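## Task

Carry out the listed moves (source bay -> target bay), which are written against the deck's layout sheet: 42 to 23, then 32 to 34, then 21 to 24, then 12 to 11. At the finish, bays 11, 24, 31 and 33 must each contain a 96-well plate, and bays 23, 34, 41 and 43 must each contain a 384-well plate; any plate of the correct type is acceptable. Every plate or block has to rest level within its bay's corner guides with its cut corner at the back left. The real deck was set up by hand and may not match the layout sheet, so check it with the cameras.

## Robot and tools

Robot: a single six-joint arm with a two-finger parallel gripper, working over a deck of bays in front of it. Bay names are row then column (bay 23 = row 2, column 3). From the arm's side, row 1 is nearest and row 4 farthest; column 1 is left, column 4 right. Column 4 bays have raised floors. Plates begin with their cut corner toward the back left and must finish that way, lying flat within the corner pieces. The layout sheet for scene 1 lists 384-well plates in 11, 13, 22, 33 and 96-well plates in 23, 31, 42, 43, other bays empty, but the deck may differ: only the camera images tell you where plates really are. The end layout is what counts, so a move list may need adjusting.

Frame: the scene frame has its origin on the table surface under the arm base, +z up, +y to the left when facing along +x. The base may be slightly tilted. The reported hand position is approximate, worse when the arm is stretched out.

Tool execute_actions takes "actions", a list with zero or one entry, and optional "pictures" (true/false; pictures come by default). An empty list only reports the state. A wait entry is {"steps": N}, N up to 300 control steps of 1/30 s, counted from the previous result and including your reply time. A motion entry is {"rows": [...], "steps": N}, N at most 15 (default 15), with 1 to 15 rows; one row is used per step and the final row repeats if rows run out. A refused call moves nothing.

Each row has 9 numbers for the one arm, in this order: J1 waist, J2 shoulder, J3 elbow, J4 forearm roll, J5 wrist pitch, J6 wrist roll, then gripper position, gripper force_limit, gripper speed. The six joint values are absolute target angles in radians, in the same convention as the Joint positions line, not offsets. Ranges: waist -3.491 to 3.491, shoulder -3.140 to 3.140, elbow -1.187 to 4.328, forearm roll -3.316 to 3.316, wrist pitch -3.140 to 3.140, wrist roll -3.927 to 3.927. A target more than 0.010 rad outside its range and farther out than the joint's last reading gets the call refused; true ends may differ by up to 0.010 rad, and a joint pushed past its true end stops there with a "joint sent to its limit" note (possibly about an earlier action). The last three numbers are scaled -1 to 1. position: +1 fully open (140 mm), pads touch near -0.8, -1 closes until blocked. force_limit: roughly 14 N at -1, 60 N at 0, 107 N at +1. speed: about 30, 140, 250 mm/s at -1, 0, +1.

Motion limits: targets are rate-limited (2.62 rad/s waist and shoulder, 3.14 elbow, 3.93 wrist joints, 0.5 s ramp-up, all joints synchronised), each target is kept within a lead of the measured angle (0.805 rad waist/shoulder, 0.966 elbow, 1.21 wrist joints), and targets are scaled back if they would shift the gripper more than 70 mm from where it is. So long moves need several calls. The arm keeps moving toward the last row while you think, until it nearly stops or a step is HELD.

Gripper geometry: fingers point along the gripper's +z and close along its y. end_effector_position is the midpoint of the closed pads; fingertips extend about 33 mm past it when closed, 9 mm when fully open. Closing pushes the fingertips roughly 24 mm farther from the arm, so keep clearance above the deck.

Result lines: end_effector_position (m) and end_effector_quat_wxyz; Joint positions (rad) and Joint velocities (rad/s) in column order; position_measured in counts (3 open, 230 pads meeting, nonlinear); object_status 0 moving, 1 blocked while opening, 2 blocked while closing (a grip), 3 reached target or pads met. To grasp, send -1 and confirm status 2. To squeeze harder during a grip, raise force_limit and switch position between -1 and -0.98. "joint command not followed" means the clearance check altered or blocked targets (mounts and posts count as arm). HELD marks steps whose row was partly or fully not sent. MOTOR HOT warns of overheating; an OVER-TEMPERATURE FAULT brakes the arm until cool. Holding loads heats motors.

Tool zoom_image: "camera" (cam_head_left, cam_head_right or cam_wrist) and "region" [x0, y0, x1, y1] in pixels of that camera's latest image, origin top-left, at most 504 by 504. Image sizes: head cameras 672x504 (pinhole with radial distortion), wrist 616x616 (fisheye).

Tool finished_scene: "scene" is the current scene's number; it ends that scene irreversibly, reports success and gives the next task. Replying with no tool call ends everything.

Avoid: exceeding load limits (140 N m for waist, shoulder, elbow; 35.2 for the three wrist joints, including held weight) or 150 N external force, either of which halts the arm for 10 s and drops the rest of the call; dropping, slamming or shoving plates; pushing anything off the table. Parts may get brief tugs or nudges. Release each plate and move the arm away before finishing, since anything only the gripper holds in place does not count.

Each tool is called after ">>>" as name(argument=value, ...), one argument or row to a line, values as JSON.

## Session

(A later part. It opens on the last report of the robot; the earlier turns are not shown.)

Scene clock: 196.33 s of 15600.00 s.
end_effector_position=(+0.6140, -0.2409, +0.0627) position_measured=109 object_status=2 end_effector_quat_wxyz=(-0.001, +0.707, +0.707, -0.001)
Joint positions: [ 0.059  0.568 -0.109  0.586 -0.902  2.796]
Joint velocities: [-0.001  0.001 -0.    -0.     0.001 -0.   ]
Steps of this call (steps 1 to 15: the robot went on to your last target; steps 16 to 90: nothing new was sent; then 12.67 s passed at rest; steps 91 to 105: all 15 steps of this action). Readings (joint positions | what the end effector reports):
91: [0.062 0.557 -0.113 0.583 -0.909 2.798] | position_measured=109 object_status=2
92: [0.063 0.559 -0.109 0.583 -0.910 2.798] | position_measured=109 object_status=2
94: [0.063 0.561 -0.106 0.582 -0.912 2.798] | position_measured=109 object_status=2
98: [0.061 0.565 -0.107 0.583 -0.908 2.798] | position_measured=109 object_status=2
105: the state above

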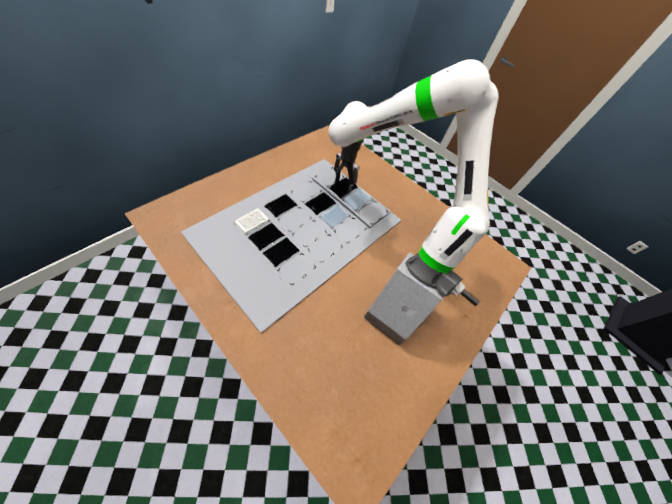

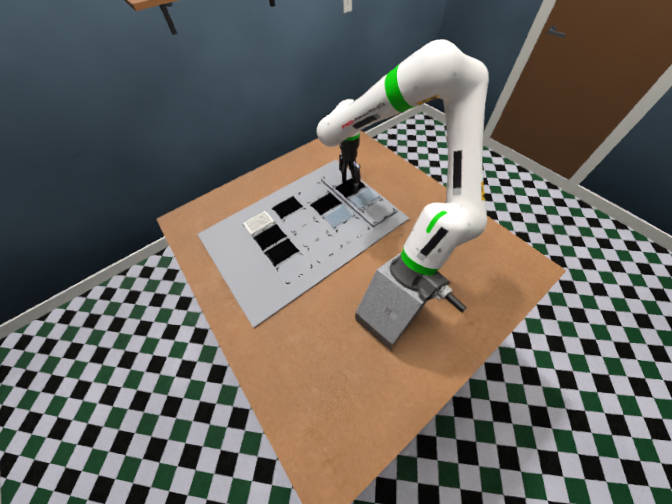

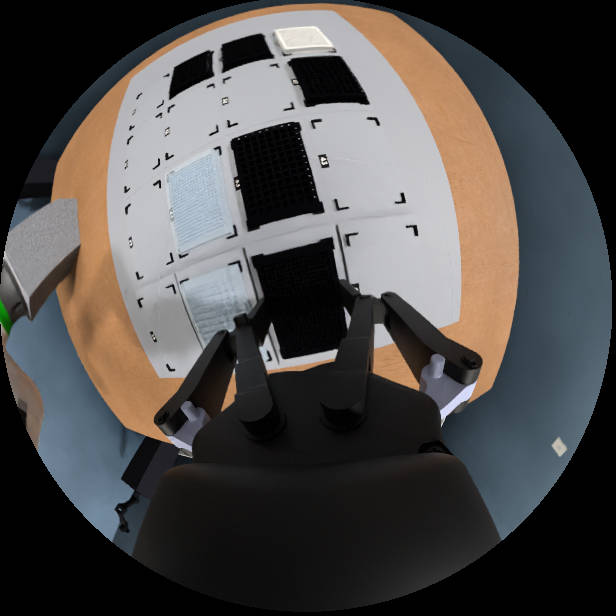

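>>> execute_actions(
  actions=[
    {"rows":[[0.0579,0.5698,-0.1094,0.5866,-0.9,2.7953,-1,0,-0.5],[0.0579,0.5698,-0.1094,0.5866,-0.9,2.7953,-1,0,-0.5],[0.0579,0.5698,-0.1094,0.5866,-0.9,2.7953,-1,0,-0.5],[0.0579,0.5698,-0.1094,0.5866,-0.9,2.7953,-1,0,-0.5],[0.0579,0.5698,-0.1094,0.5866,-0.9,2.7953,0.3,0,-0.5]],"steps":15},
  ],
  pictures=false,
)

>>> execute_actions(
  actions=[
    {"rows":[[0.0890,0.5206,-0.0925,0.5583,-0.968,2.8138,0.3,0,-0.5]],"steps":11},
  ],
)

>>> zoom_image(
  camera="cam_wrist",
  region=[200, 210, 400, 380],
)

>>> execute_actions(
  actions=[
    {"rows":[[0.762,1.0156,0.167,0.4617,-1.0175,2.160,0.3,0,-0.5]],"steps":15},
  ],
  pictures=false,
)

>>> execute_actions(
  actions=[
    {"rows":[[0.762,1.0156,0.167,0.4617,-1.0175,2.160,0.3,0,-0.5]],"steps":15},
  ],
  pictures=false,
)

>>> execute_actions(
  actions=[
    {"rows":[[0.762,1.0156,0.167,0.4617,-1.0175,2.160,0.3,0,-0.5]],"steps":8},
  ],
  pictures=false,
)

>>> execute_actions(
  actions=[
    {"rows":[[0.7512,1.0365,0.1604,0.474,-0.990,2.152,0.3,0,-0.5]],"steps":12},
  ],
)

>>> zoom_image(
  camera="cam_wrist",
  region=[200, 210, 400, 380],
)

Scene clock: 210.73 s of 15600.00 s.
end_effector_position=(+0.6138, -0.2410, +0.0615) position_measured=91 object_status=0 end_effector_quat_wxyz=(-0.001, +0.707, +0.707, -0.002)
Joint positions: [ 0.058  0.57  -0.11   0.587 -0.9    2.795]
Joint velocities: [-0.    -0.001  0.001 -0.    -0.002 -0.001]
Steps of this call (steps 1 to 15: the robot went on to your last target; steps 16 to 90: nothing new was sent; then 10.90 s passed at rest; steps 91 to 105: all 15 steps of this action). Readings (joint positions | what the end effector reports):
91: [0.059 0.569 -0.109 0.586 -0.902 2.796] | position_measured=109 object_status=2
92: [0.058 0.569 -0.109 0.586 -0.901 2.795] | position_measured=109 object_status=2
94: [0.058 0.570 -0.109 0.587 -0.900 2.795] | position_measured=109 object_status=2
98: [0.058 0.570 -0.110 0.587 -0.899 2.795] | position_measured=98 object_status=0
105: the state above

Scene clock: 211.10 s of 15600.00 s.
end_effector_position=(+0.6148, -0.2408, +0.0990) position_measured=91 object_status=3 end_effector_quat_wxyz=(-0.001, +0.707, +0.707, -0.001)
Joint positions: [ 0.089  0.521 -0.092  0.558 -0.968  2.814]
Joint velocities: [ 0.001 -0.    -0.    -0.     0.001 -0.   ]
Steps of this call (steps 1 to 11: all 11 steps of this action). Readings (joint positions | what the end effector reports):
1: [0.058 0.570 -0.109 0.587 -0.900 2.795] | position_measured=91 object_status=0
2: [0.060 0.566 -0.108 0.585 -0.905 2.796] | position_measured=91 object_status=0
4: [0.074 0.543 -0.100 0.571 -0.937 2.805] | position_measured=91 object_status=3
8: [0.089 0.521 -0.092 0.558 -0.968 2.814] | position_measured=91 object_status=3
11: the state above

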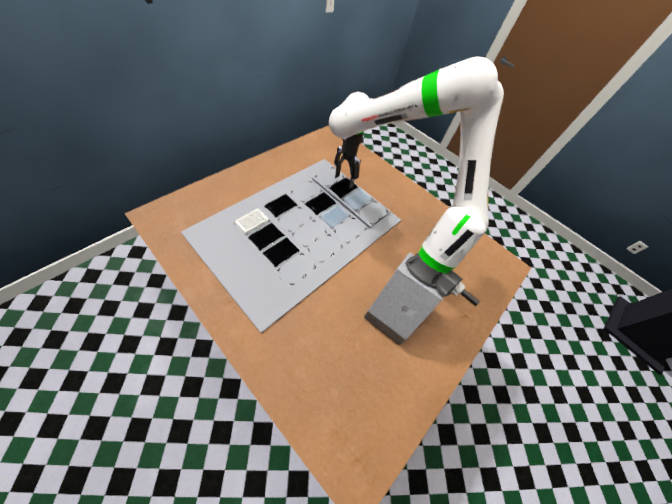

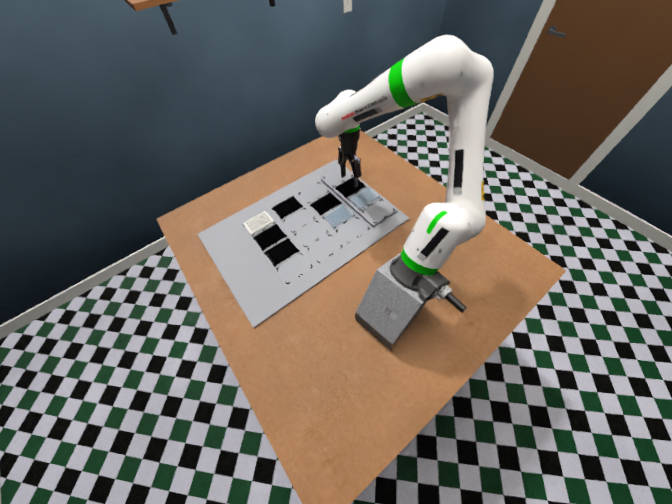

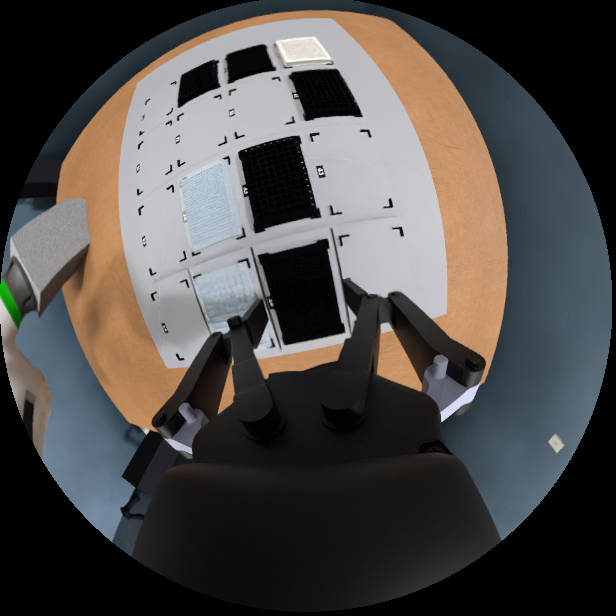

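Region (200, 210, 400, 380) of cam_wrist's 616x616 image, scaled by 2.520, with more detail than that image has; it fills the top 428 rows of this view, and the rest is white.

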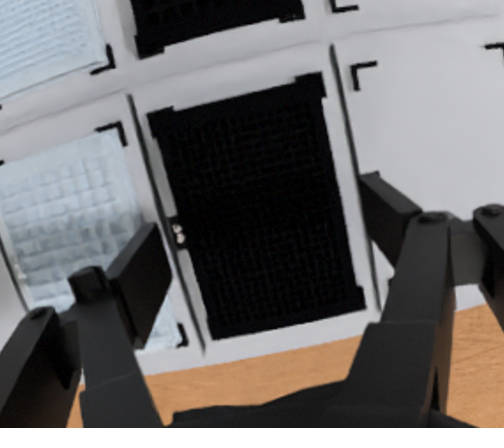

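Scene clock: 211.60 s of 15600.00 s.
end_effector_position=(+0.6607, -0.0360, +0.0929) position_measured=91 object_status=3 end_effector_quat_wxyz=(-0.010, +0.706, +0.708, +0.007)
Joint positions: [ 0.362  0.722  0.013  0.519 -0.988  2.548]
Joint velocities: [ 0.668  0.491  0.256 -0.095 -0.048 -0.642]
Steps of this call (steps 1 to 15: all 15 steps of this action). Readings (joint positions | what the end effector reports):
1: [0.089 0.521 -0.092 0.558 -0.968 2.814] | position_measured=91 object_status=3
2: [0.092 0.523 -0.091 0.558 -0.968 2.811] | position_measured=91 object_status=3
4: [0.116 0.541 -0.082 0.554 -0.970 2.787] | position_measured=91 object_status=3
8: [0.205 0.606 -0.048 0.542 -0.976 2.701] | position_measured=91 object_status=3
15: the state above

Scene clock: 212.10 s of 15600.00 s.
end_effector_position=(+0.6257, +0.2177, +0.0843) position_measured=91 object_status=3 end_effector_quat_wxyz=(-0.004, +0.707, +0.707, +0.001)
Joint positions: [ 0.704  0.973  0.145  0.47  -1.013  2.216]
Joint velocities: [ 0.672  0.495  0.259 -0.096 -0.049 -0.648]
Steps of this call (steps 1 to 15: all 15 steps of this action). Readings (joint positions | what the end effector reports):
1: [0.385 0.738 0.021 0.516 -0.990 2.527] | position_measured=91 object_status=3
2: [0.407 0.755 0.030 0.513 -0.991 2.505] | position_measured=91 object_status=3
4: [0.453 0.788 0.048 0.506 -0.995 2.461] | position_measured=91 object_status=3
8: [0.543 0.855 0.083 0.493 -1.001 2.372] | position_measured=91 object_status=3
15: the state above

Scene clock: 212.37 s of 15600.00 s.
end_effector_position=(+0.6103, +0.2574, +0.0816) position_measured=91 object_status=3 end_effector_quat_wxyz=(-0.001, +0.707, +0.707, -0.001)
Joint positions: [ 0.762  1.015  0.167  0.462 -1.018  2.16 ]
Joint velocities: [ 0.     0.002 -0.     0.     0.001 -0.001]
Steps of this call (steps 1 to 8: all 8 steps of this action). Readings (joint positions | what the end effector reports):
1: [0.726 0.989 0.153 0.467 -1.015 2.196] | position_measured=91 object_status=3
2: [0.743 1.002 0.159 0.464 -1.016 2.179] | position_measured=91 object_status=3
4: [0.761 1.015 0.166 0.462 -1.017 2.162] | position_measured=91 object_status=3
8: the state above

Scene clock: 212.77 s of 15600.00 s.
end_effector_position=(+0.6103, +0.2572, +0.0644) position_measured=91 object_status=3 end_effector_quat_wxyz=(-0.001, +0.707, +0.707, -0.002)
Joint positions: [ 0.751  1.037  0.16   0.474 -0.99   2.152]
Joint velocities: [ 0.     0.001 -0.     0.    -0.002 -0.001]
Steps of this call (steps 1 to 12: all 12 steps of this action). Readings (joint positions | what the end effector reports):
1: [0.762 1.016 0.167 0.462 -1.018 2.160] | position_measured=91 object_status=3
2: [0.760 1.019 0.166 0.463 -1.013 2.159] | position_measured=91 object_status=3
4: [0.752 1.035 0.161 0.472 -0.993 2.153] | position_measured=91 object_status=3
8: [0.751 1.037 0.160 0.474 -0.990 2.152] | position_measured=91 object_status=3
12: the state above

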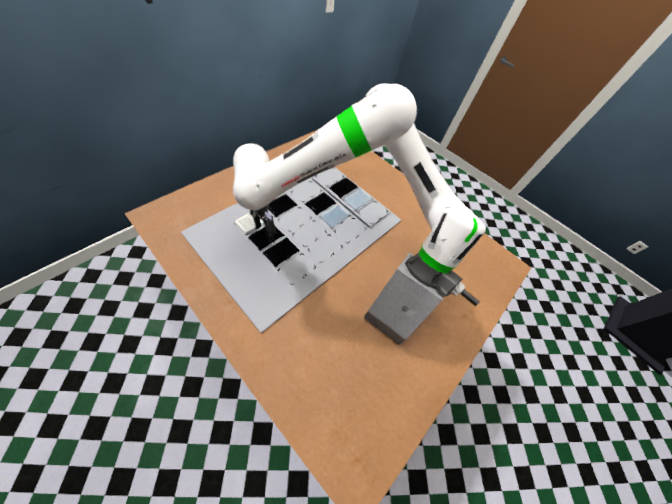

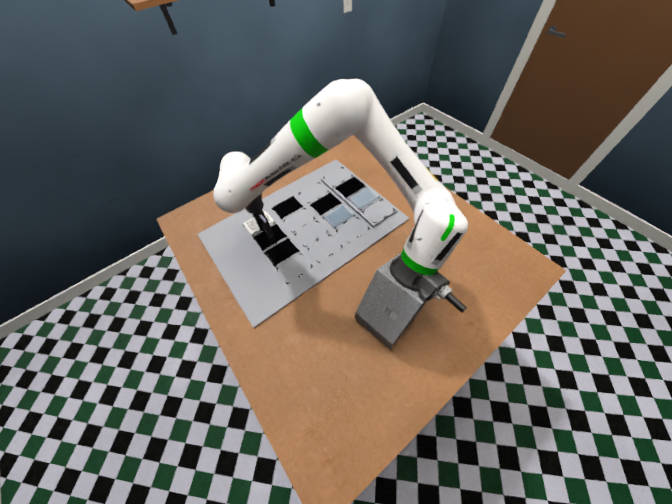

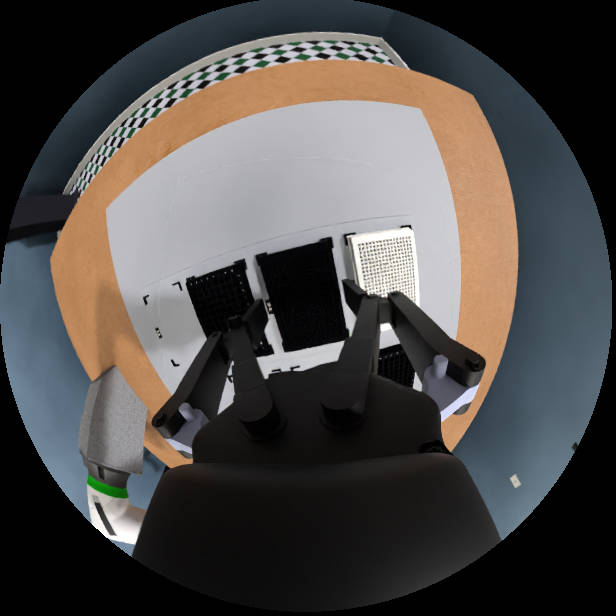

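Region (200, 210, 400, 380) of cam_wrist's 616x616 image, scaled by 2.520, with more detail than that image has; it fills the top 428 rows of this view, and the rest is white.

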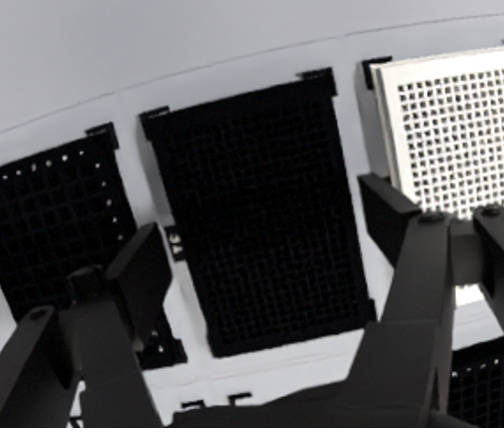

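>>> execute_actions(
  actions=[
    {"rows":[[0.7458,1.0469,0.157,0.4804,-0.976,2.148,0.3,0,-0.5],[0.7458,1.0469,0.157,0.4804,-0.976,2.148,0.3,0,-0.5],[0.7458,1.0469,0.157,0.4804,-0.976,2.148,0.3,0,-0.5],[0.7404,1.0573,0.1537,0.4868,-0.9623,2.144,0.3,0,-0.5]],"steps":9},
  ],
  pictures=false,
)

>>> execute_actions(
  actions=[
    {"rows":[[0.7404,1.0573,0.1537,0.4868,-0.9623,2.144,-1,0,-0.5]],"steps":15},
  ],
)

>>> zoom_image(
  camera="cam_wrist",
  region=[200, 210, 400, 380],
)

>>> execute_actions(
  actions=[
    {"rows":[[0.7512,1.0365,0.1604,0.474,-0.990,2.152,-1,0,-0.5],[0.7512,1.0365,0.1604,0.474,-0.990,2.152,-1,0,-0.5],[0.7512,1.0365,0.1604,0.474,-0.990,2.152,-1,0,-0.5],[0.7512,1.0365,0.1604,0.474,-0.990,2.152,-1,0,-0.5],[0.7674,1.005,0.1703,0.4555,-1.031,2.164,-1,0,-0.5]],"steps":11},
  ],
  pictures=false,
)

>>> execute_actions(
  actions=[
    {"rows":[[0.3051,0.8211,0.2420,0.5181,-1.0898,2.654,-1,0,-0.5]],"steps":15},
  ],
  pictures=false,
)

>>> execute_actions(
  actions=[
    {"rows":[[0.3051,0.8211,0.2420,0.5181,-1.0898,2.654,-1,0,-0.5]],"steps":13},
  ],
  pictures=false,
)

>>> execute_actions(
  actions=[
    {"rows":[[0.277,0.8678,0.2254,0.5412,-1.0239,2.639,-1,0,-0.5]],"steps":13},
  ],
)

>>> zoom_image(
  camera="cam_wrist",
  region=[200, 210, 400, 380],
)

Scene clock: 228.97 s of 15600.00 s.
end_effector_position=(+0.6100, +0.2572, +0.0474) position_measured=91 object_status=3 end_effector_quat_wxyz=(-0.001, +0.707, +0.707, -0.001)
Joint positions: [ 0.74   1.057  0.154  0.487 -0.962  2.144]
Joint velocities: [-0.     0.001  0.001 -0.     0.001 -0.   ]
Steps of this call (steps 1 to 15: the robot went on to your last target; steps 16 to 90: nothing new was sent; then 12.90 s passed at rest; steps 91 to 99: all 9 steps of this action). Readings (joint positions | what the end effector reports):
91: [0.751 1.037 0.160 0.474 -0.990 2.152] | position_measured=91 object_status=3
92: [0.750 1.039 0.160 0.477 -0.985 2.151] | position_measured=91 object_status=3
94: [0.746 1.048 0.157 0.480 -0.976 2.148] | position_measured=91 object_status=3
98: [0.740 1.057 0.154 0.487 -0.962 2.144] | position_measured=91 object_status=3
99: the state above

Scene clock: 229.47 s of 15600.00 s.
end_effector_position=(+0.6102, +0.2572, +0.0475) position_measured=108 object_status=2 end_effector_quat_wxyz=(-0.001, +0.707, +0.707, -0.001)
Joint positions: [ 0.74   1.057  0.154  0.487 -0.962  2.144]
Joint velocities: [-0.    -0.001 -0.001 -0.001 -0.003  0.   ]
Steps of this call (steps 1 to 15: all 15 steps of this action). Readings (joint positions | what the end effector reports):
1: [0.740 1.057 0.154 0.487 -0.962 2.144] | position_measured=91 object_status=0
2: [0.740 1.057 0.154 0.487 -0.962 2.144] | position_measured=93 object_status=0
4: [0.740 1.057 0.154 0.487 -0.962 2.144] | position_measured=102 object_status=0
8: [0.740 1.057 0.154 0.487 -0.962 2.144] | position_measured=108 object_status=0
15: the state above

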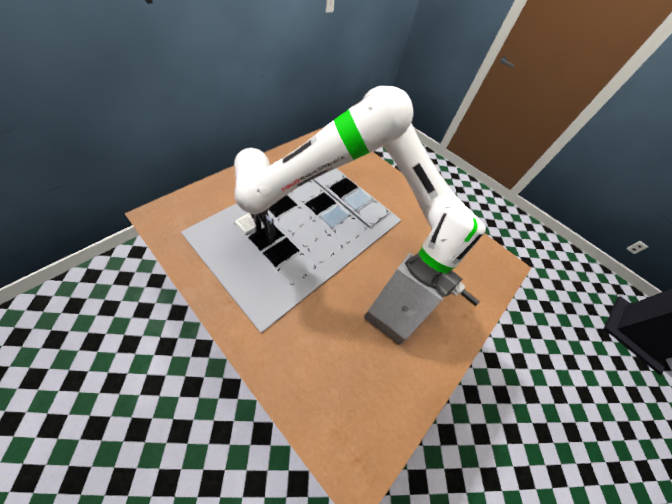

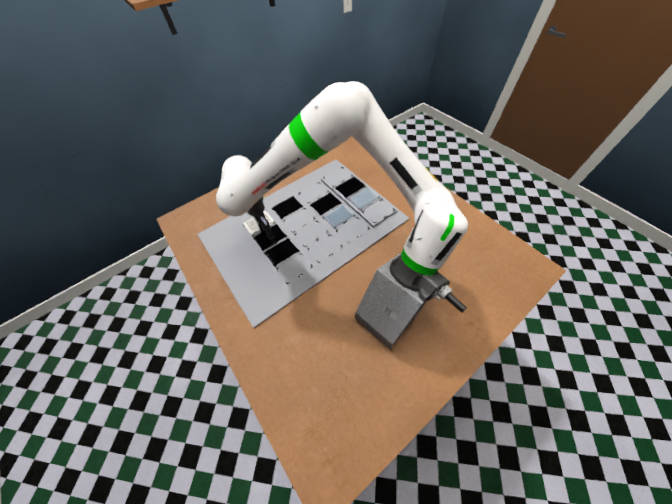

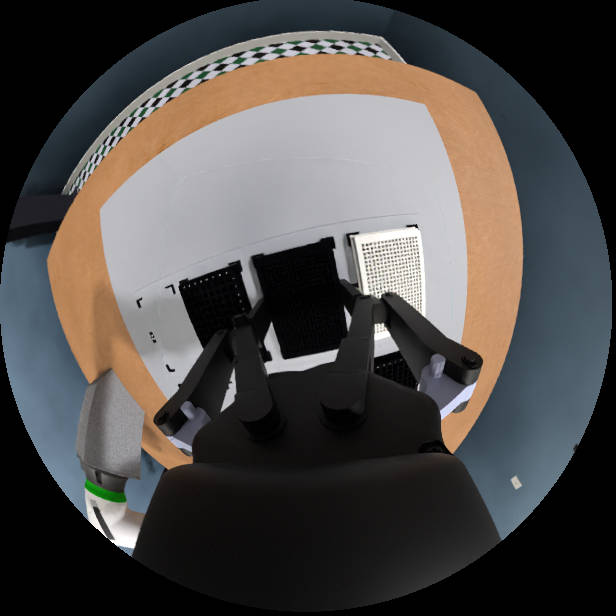

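Region (200, 210, 400, 380) of cam_wrist's 616x616 image, scaled by 2.520, with more detail than that image has; it fills the top 428 rows of this view, and the rest is white.

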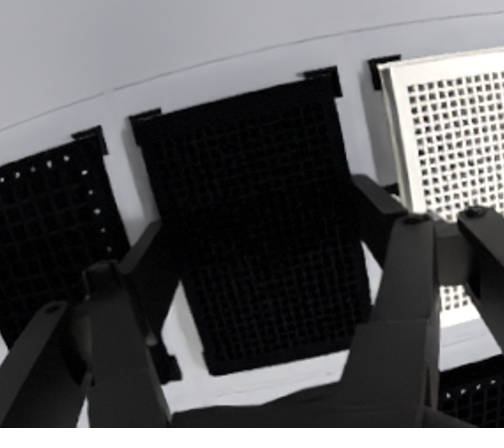

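Scene clock: 229.83 s of 15600.00 s.
end_effector_position=(+0.6100, +0.2576, +0.0901) position_measured=109 object_status=2 end_effector_quat_wxyz=(-0.001, +0.707, +0.707, -0.001)
Joint positions: [ 0.767  1.005  0.17   0.455 -1.031  2.164]
Joint velocities: [ 0.     0.001 -0.     0.    -0.002  0.001]
Steps of this call (steps 1 to 11: all 11 steps of this action). Readings (joint positions | what the end effector reports):
1: [0.740 1.057 0.154 0.487 -0.963 2.144] | position_measured=108 object_status=2
2: [0.742 1.054 0.154 0.485 -0.967 2.145] | position_measured=108 object_status=2
4: [0.750 1.039 0.159 0.475 -0.987 2.151] | position_measured=109 object_status=2
8: [0.763 1.013 0.168 0.460 -1.021 2.161] | position_measured=109 object_status=2
11: the state above

Scene clock: 230.33 s of 15600.00 s.
end_effector_position=(+0.6954, +0.0708, +0.0956) position_measured=109 object_status=2 end_effector_quat_wxyz=(-0.006, +0.706, +0.708, +0.003)
Joint positions: [ 0.491  0.895  0.213  0.493 -1.066  2.457]
Joint velocities: [-0.658 -0.262  0.103  0.089 -0.084  0.691]
Steps of this call (steps 1 to 15: all 15 steps of this action). Readings (joint positions | what the end effector reports):
1: [0.767 1.005 0.170 0.455 -1.031 2.164] | position_measured=109 object_status=2
2: [0.764 1.004 0.171 0.455 -1.031 2.168] | position_measured=109 object_status=2
4: [0.741 0.994 0.174 0.458 -1.034 2.193] | position_measured=109 object_status=2
8: [0.649 0.958 0.189 0.471 -1.046 2.290] | position_measured=109 object_status=2
15: the state above

Scene clock: 230.77 s of 15600.00 s.
end_effector_position=(+0.7194, -0.0756, +0.0970) position_measured=109 object_status=2 end_effector_quat_wxyz=(-0.001, +0.707, +0.707, -0.002)
Joint positions: [ 0.305  0.821  0.242  0.518 -1.09   2.654]
Joint velocities: [-0.    -0.002  0.     0.     0.002  0.001]
Steps of this call (steps 1 to 13: all 13 steps of this action). Readings (joint positions | what the end effector reports):
1: [0.469 0.886 0.217 0.496 -1.069 2.481] | position_measured=109 object_status=2
2: [0.446 0.877 0.220 0.499 -1.072 2.504] | position_measured=109 object_status=2
4: [0.403 0.860 0.227 0.505 -1.077 2.551] | position_measured=109 object_status=2
8: [0.322 0.828 0.239 0.516 -1.088 2.636] | position_measured=109 object_status=2
13: the state above

Scene clock: 231.20 s of 15600.00 s.
end_effector_position=(+0.7193, -0.0759, +0.0562) position_measured=109 object_status=2 end_effector_quat_wxyz=(-0.001, +0.708, +0.707, -0.002)
Joint positions: [ 0.277  0.868  0.225  0.541 -1.024  2.639]
Joint velocities: [-0.  0. -0. -0. -0. -0.]
Steps of this call (steps 1 to 13: all 13 steps of this action). Readings (joint positions | what the end effector reports):
1: [0.305 0.821 0.242 0.518 -1.090 2.654] | position_measured=109 object_status=2
2: [0.303 0.824 0.241 0.520 -1.085 2.653] | position_measured=109 object_status=2
4: [0.290 0.847 0.233 0.531 -1.053 2.646] | position_measured=109 object_status=2
8: [0.277 0.868 0.225 0.541 -1.024 2.639] | position_measured=109 object_status=2
13: the state above

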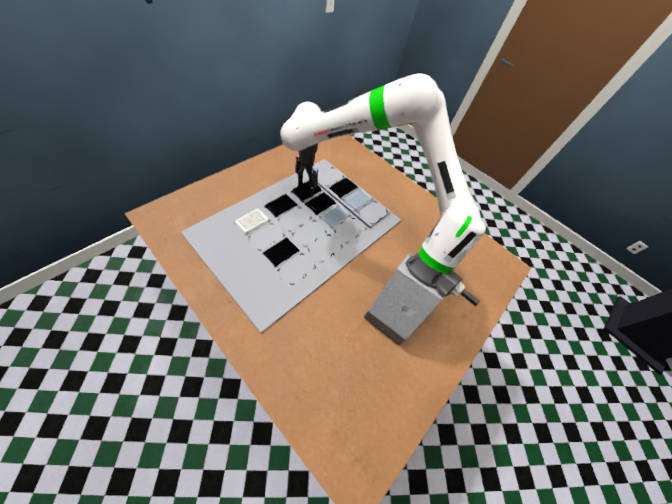

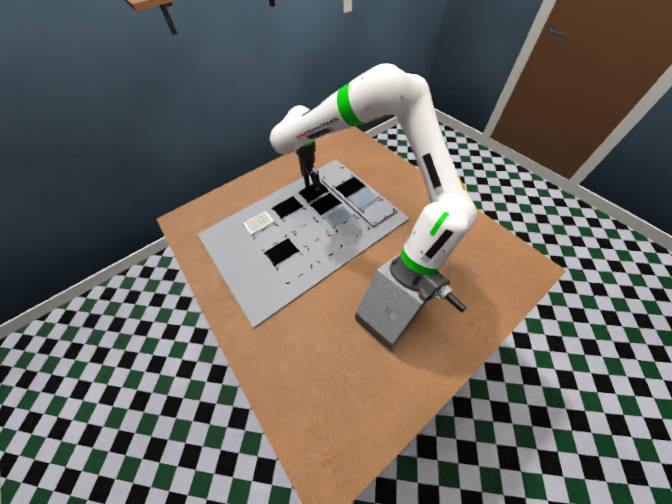

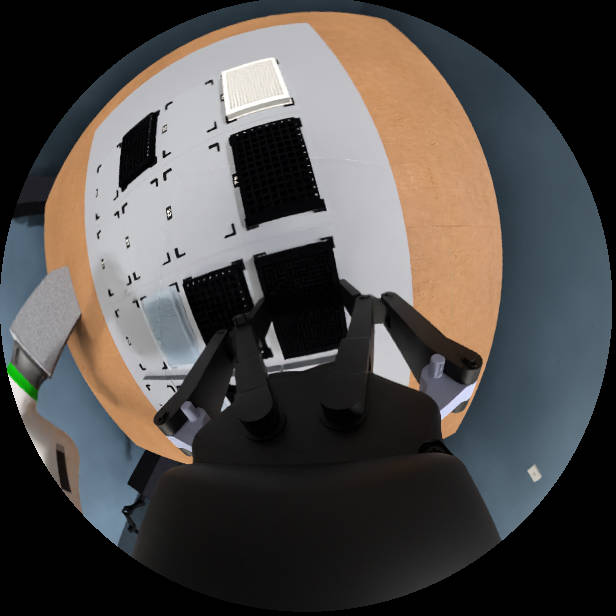

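Region (200, 210, 400, 380) of cam_wrist's 616x616 image, scaled by 2.520, with more detail than that image has; it fills the top 428 rows of this view, and the rest is white.

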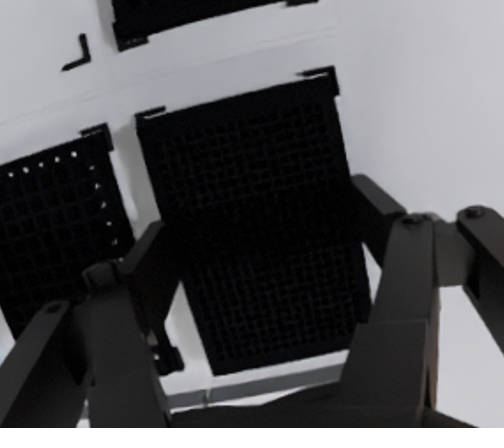

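>>> execute_actions(
  actions=[
    {"rows":[[0.2747,0.872,0.2246,0.5431,-1.0187,2.6377,-1,0,-0.5],[0.2747,0.872,0.2246,0.5431,-1.0187,2.6377,-1,0,-0.5],[0.2747,0.872,0.2246,0.5431,-1.0187,2.6377,-1,0,-0.5],[0.2722,0.8765,0.2237,0.5452,-1.013,2.6363,-1,0,-0.5]],"steps":9},
  ],
  pictures=false,
)

>>> execute_actions(
  actions=[
    {"rows":[[0.2722,0.8765,0.2237,0.5452,-1.013,2.6363,0.3,0,-0.5]],"steps":12},
  ],
  pictures=false,
)

>>> execute_actions(
  actions=[
    {"rows":[[0.2937,0.8397,0.2347,0.5275,-1.0628,2.648,0.3,0,-0.5]],"steps":10},
  ],
)

>>> zoom_image(
  camera="cam_wrist",
  region=[200, 210, 400, 380],
)

>>> execute_actions(
  actions=[
    {"rows":[[0.4951,0.9919,0.3283,0.499,-1.0915,2.455,0.3,0,-0.5]],"steps":15},
  ],
  pictures=false,
)

>>> execute_actions(
  actions=[
    {"rows":[[0.4951,0.9919,0.3283,0.499,-1.0915,2.455,0.3,0,-0.5],[0.4951,0.9919,0.3283,0.499,-1.0915,2.455,0.3,0,-0.5],[0.4951,0.9919,0.3283,0.499,-1.0915,2.455,0.3,0,-0.5],[0.4855,1.009,0.3232,0.5076,-1.0686,2.4502,0.3,0,-0.5]],"steps":13},
  ],
)

>>> zoom_image(
  camera="cam_wrist",
  region=[200, 210, 400, 380],
)

Scene clock: 247.07 s of 15600.00 s.
end_effector_position=(+0.7193, -0.0755, +0.0490) position_measured=109 object_status=2 end_effector_quat_wxyz=(-0.001, +0.708, +0.707, -0.002)
Joint positions: [ 0.272  0.877  0.224  0.545 -1.013  2.636]
Joint velocities: [-0.001  0.    -0.     0.     0.    -0.   ]
Steps of this call (steps 1 to 15: the robot went on to your last target; steps 16 to 90: nothing new was sent; then 12.57 s passed at rest; steps 91 to 99: all 9 steps of this action). Readings (joint positions | what the end effector reports):
91: [0.277 0.868 0.225 0.541 -1.024 2.639] | position_measured=109 object_status=2
92: [0.276 0.870 0.225 0.542 -1.021 2.638] | position_measured=109 object_status=2
94: [0.275 0.872 0.225 0.543 -1.019 2.638] | position_measured=109 object_status=2
98: [0.272 0.877 0.224 0.545 -1.013 2.636] | position_measured=109 object_status=2
99: the state above

Scene clock: 247.47 s of 15600.00 s.
end_effector_position=(+0.7192, -0.0757, +0.0490) position_measured=91 object_status=0 end_effector_quat_wxyz=(-0.001, +0.708, +0.707, -0.002)
Joint positions: [ 0.272  0.877  0.224  0.545 -1.013  2.636]
Joint velocities: [ 0.     0.     0.001  0.    -0.001 -0.   ]
Steps of this call (steps 1 to 12: all 12 steps of this action). Readings (joint positions | what the end effector reports):
1: [0.272 0.877 0.224 0.545 -1.013 2.636] | position_measured=109 object_status=0
2: [0.272 0.877 0.224 0.545 -1.013 2.636] | position_measured=109 object_status=0
4: [0.272 0.877 0.224 0.545 -1.013 2.636] | position_measured=97 object_status=0
8: [0.272 0.877 0.224 0.545 -1.013 2.636] | position_measured=91 object_status=0
12: the state above

Scene clock: 247.80 s of 15600.00 s.
end_effector_position=(+0.7196, -0.0758, +0.0805) position_measured=91 object_status=3 end_effector_quat_wxyz=(-0.001, +0.707, +0.707, -0.002)
Joint positions: [ 0.294  0.84   0.235  0.527 -1.063  2.648]
Joint velocities: [-0.    -0.    -0.001 -0.    -0.001  0.   ]
Steps of this call (steps 1 to 10: all 10 steps of this action). Readings (joint positions | what the end effector reports):
1: [0.272 0.876 0.224 0.545 -1.013 2.636] | position_measured=91 object_status=0
2: [0.274 0.873 0.224 0.544 -1.018 2.637] | position_measured=91 object_status=3
4: [0.286 0.852 0.231 0.534 -1.047 2.644] | position_measured=91 object_status=3
8: [0.294 0.840 0.235 0.527 -1.063 2.648] | position_measured=91 object_status=3
10: the state above

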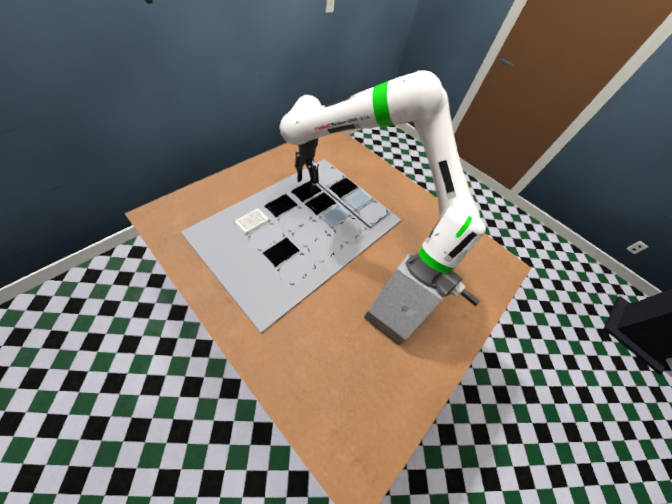

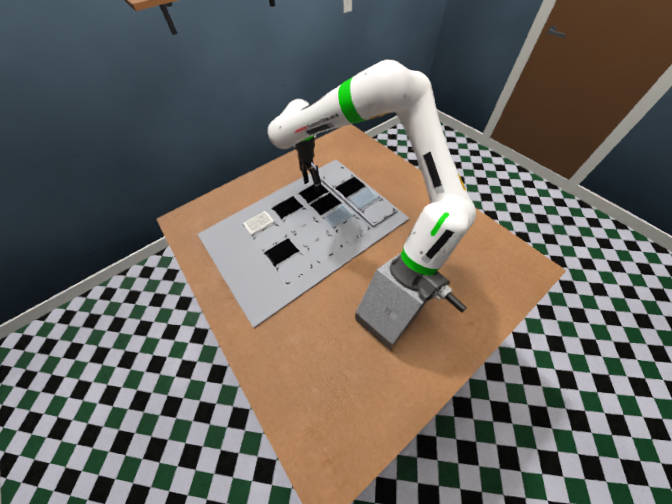

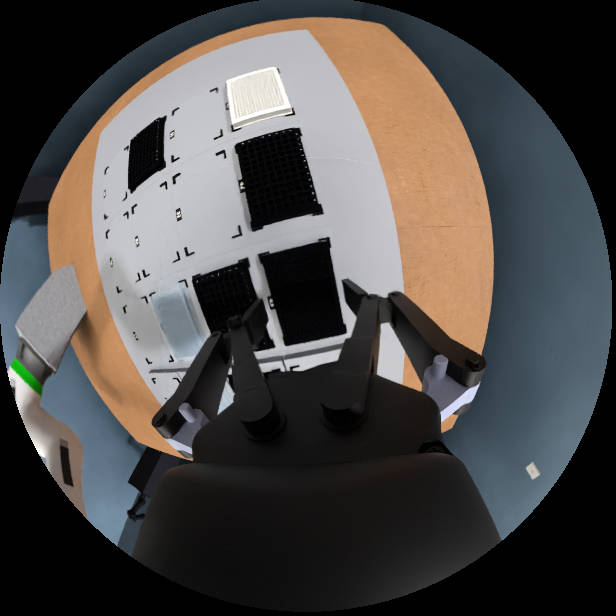

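Region (200, 210, 400, 380) of cam_wrist's 616x616 image, scaled by 2.520, with more detail than that image has; it fills the top 428 rows of this view, and the rest is white.

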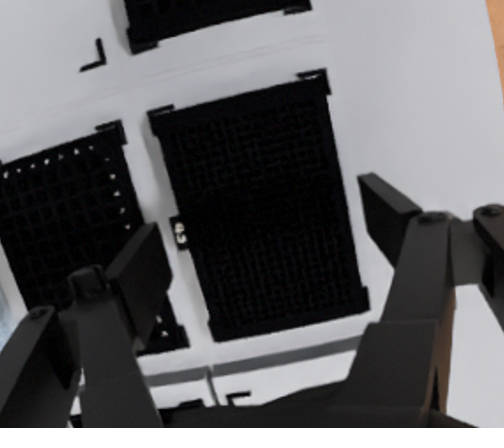

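Scene clock: 248.30 s of 15600.00 s.
end_effector_position=(+0.7188, +0.0902, +0.0781) position_measured=91 object_status=3 end_effector_quat_wxyz=(-0.001, +0.707, +0.707, -0.001)
Joint positions: [ 0.495  0.992  0.328  0.499 -1.092  2.455]
Joint velocities: [-0.006 -0.     0.006  0.    -0.003 -0.005]
Steps of this call (steps 1 to 15: all 15 steps of this action). Readings (joint positions | what the end effector reports):
1: [0.294 0.840 0.235 0.527 -1.063 2.648] | position_measured=91 object_status=3
2: [0.297 0.842 0.236 0.527 -1.063 2.645] | position_measured=91 object_status=3
4: [0.320 0.860 0.247 0.524 -1.067 2.622] | position_measured=91 object_status=3
8: [0.406 0.925 0.287 0.512 -1.079 2.540] | position_measured=91 object_status=3
15: the state above

Scene clock: 248.73 s of 15600.00 s.
end_effector_position=(+0.7188, +0.0900, +0.0629) position_measured=91 object_status=3 end_effector_quat_wxyz=(-0.001, +0.707, +0.707, -0.002)
Joint positions: [ 0.485  1.009  0.323  0.508 -1.069  2.45 ]
Joint velocities: [ 0.001  0.    -0.    -0.     0.001  0.001]
Steps of this call (steps 1 to 13: all 13 steps of this action). Readings (joint positions | what the end effector reports):
1: [0.495 0.992 0.328 0.499 -1.092 2.455] | position_measured=91 object_status=3
2: [0.495 0.992 0.328 0.499 -1.092 2.455] | position_measured=91 object_status=3
4: [0.495 0.992 0.328 0.499 -1.092 2.455] | position_measured=91 object_status=3
8: [0.485 1.010 0.323 0.507 -1.069 2.450] | position_measured=91 object_status=3
13: the state above

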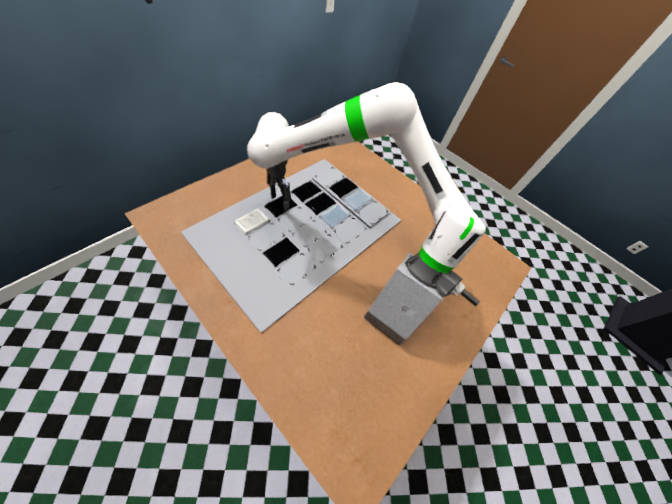

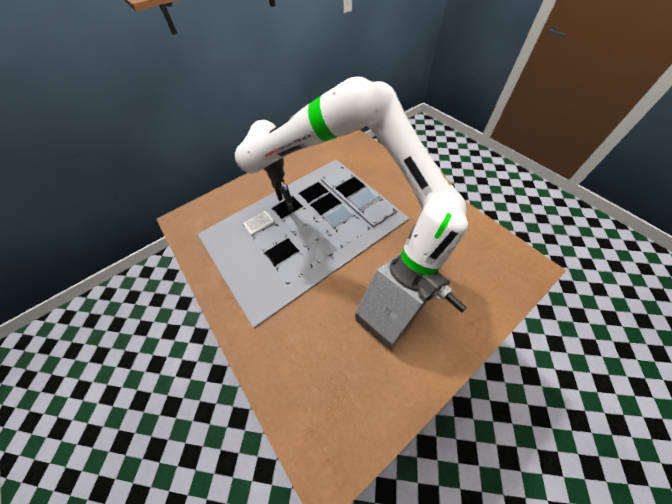

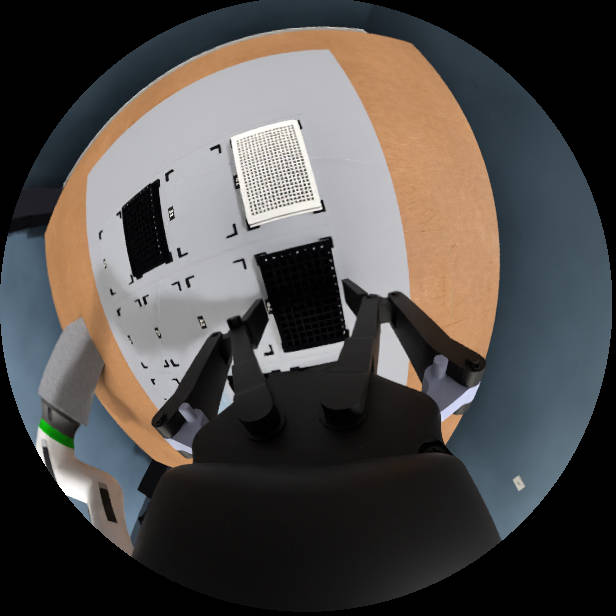

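Region (200, 210, 400, 380) of cam_wrist's 616x616 image, scaled by 2.520, with more detail than that image has; it fills the top 428 rows of this view, and the rest is white.

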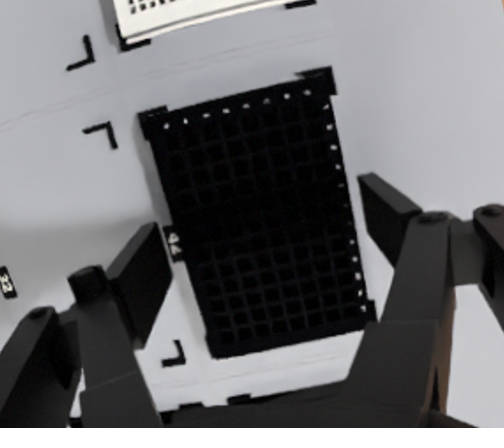

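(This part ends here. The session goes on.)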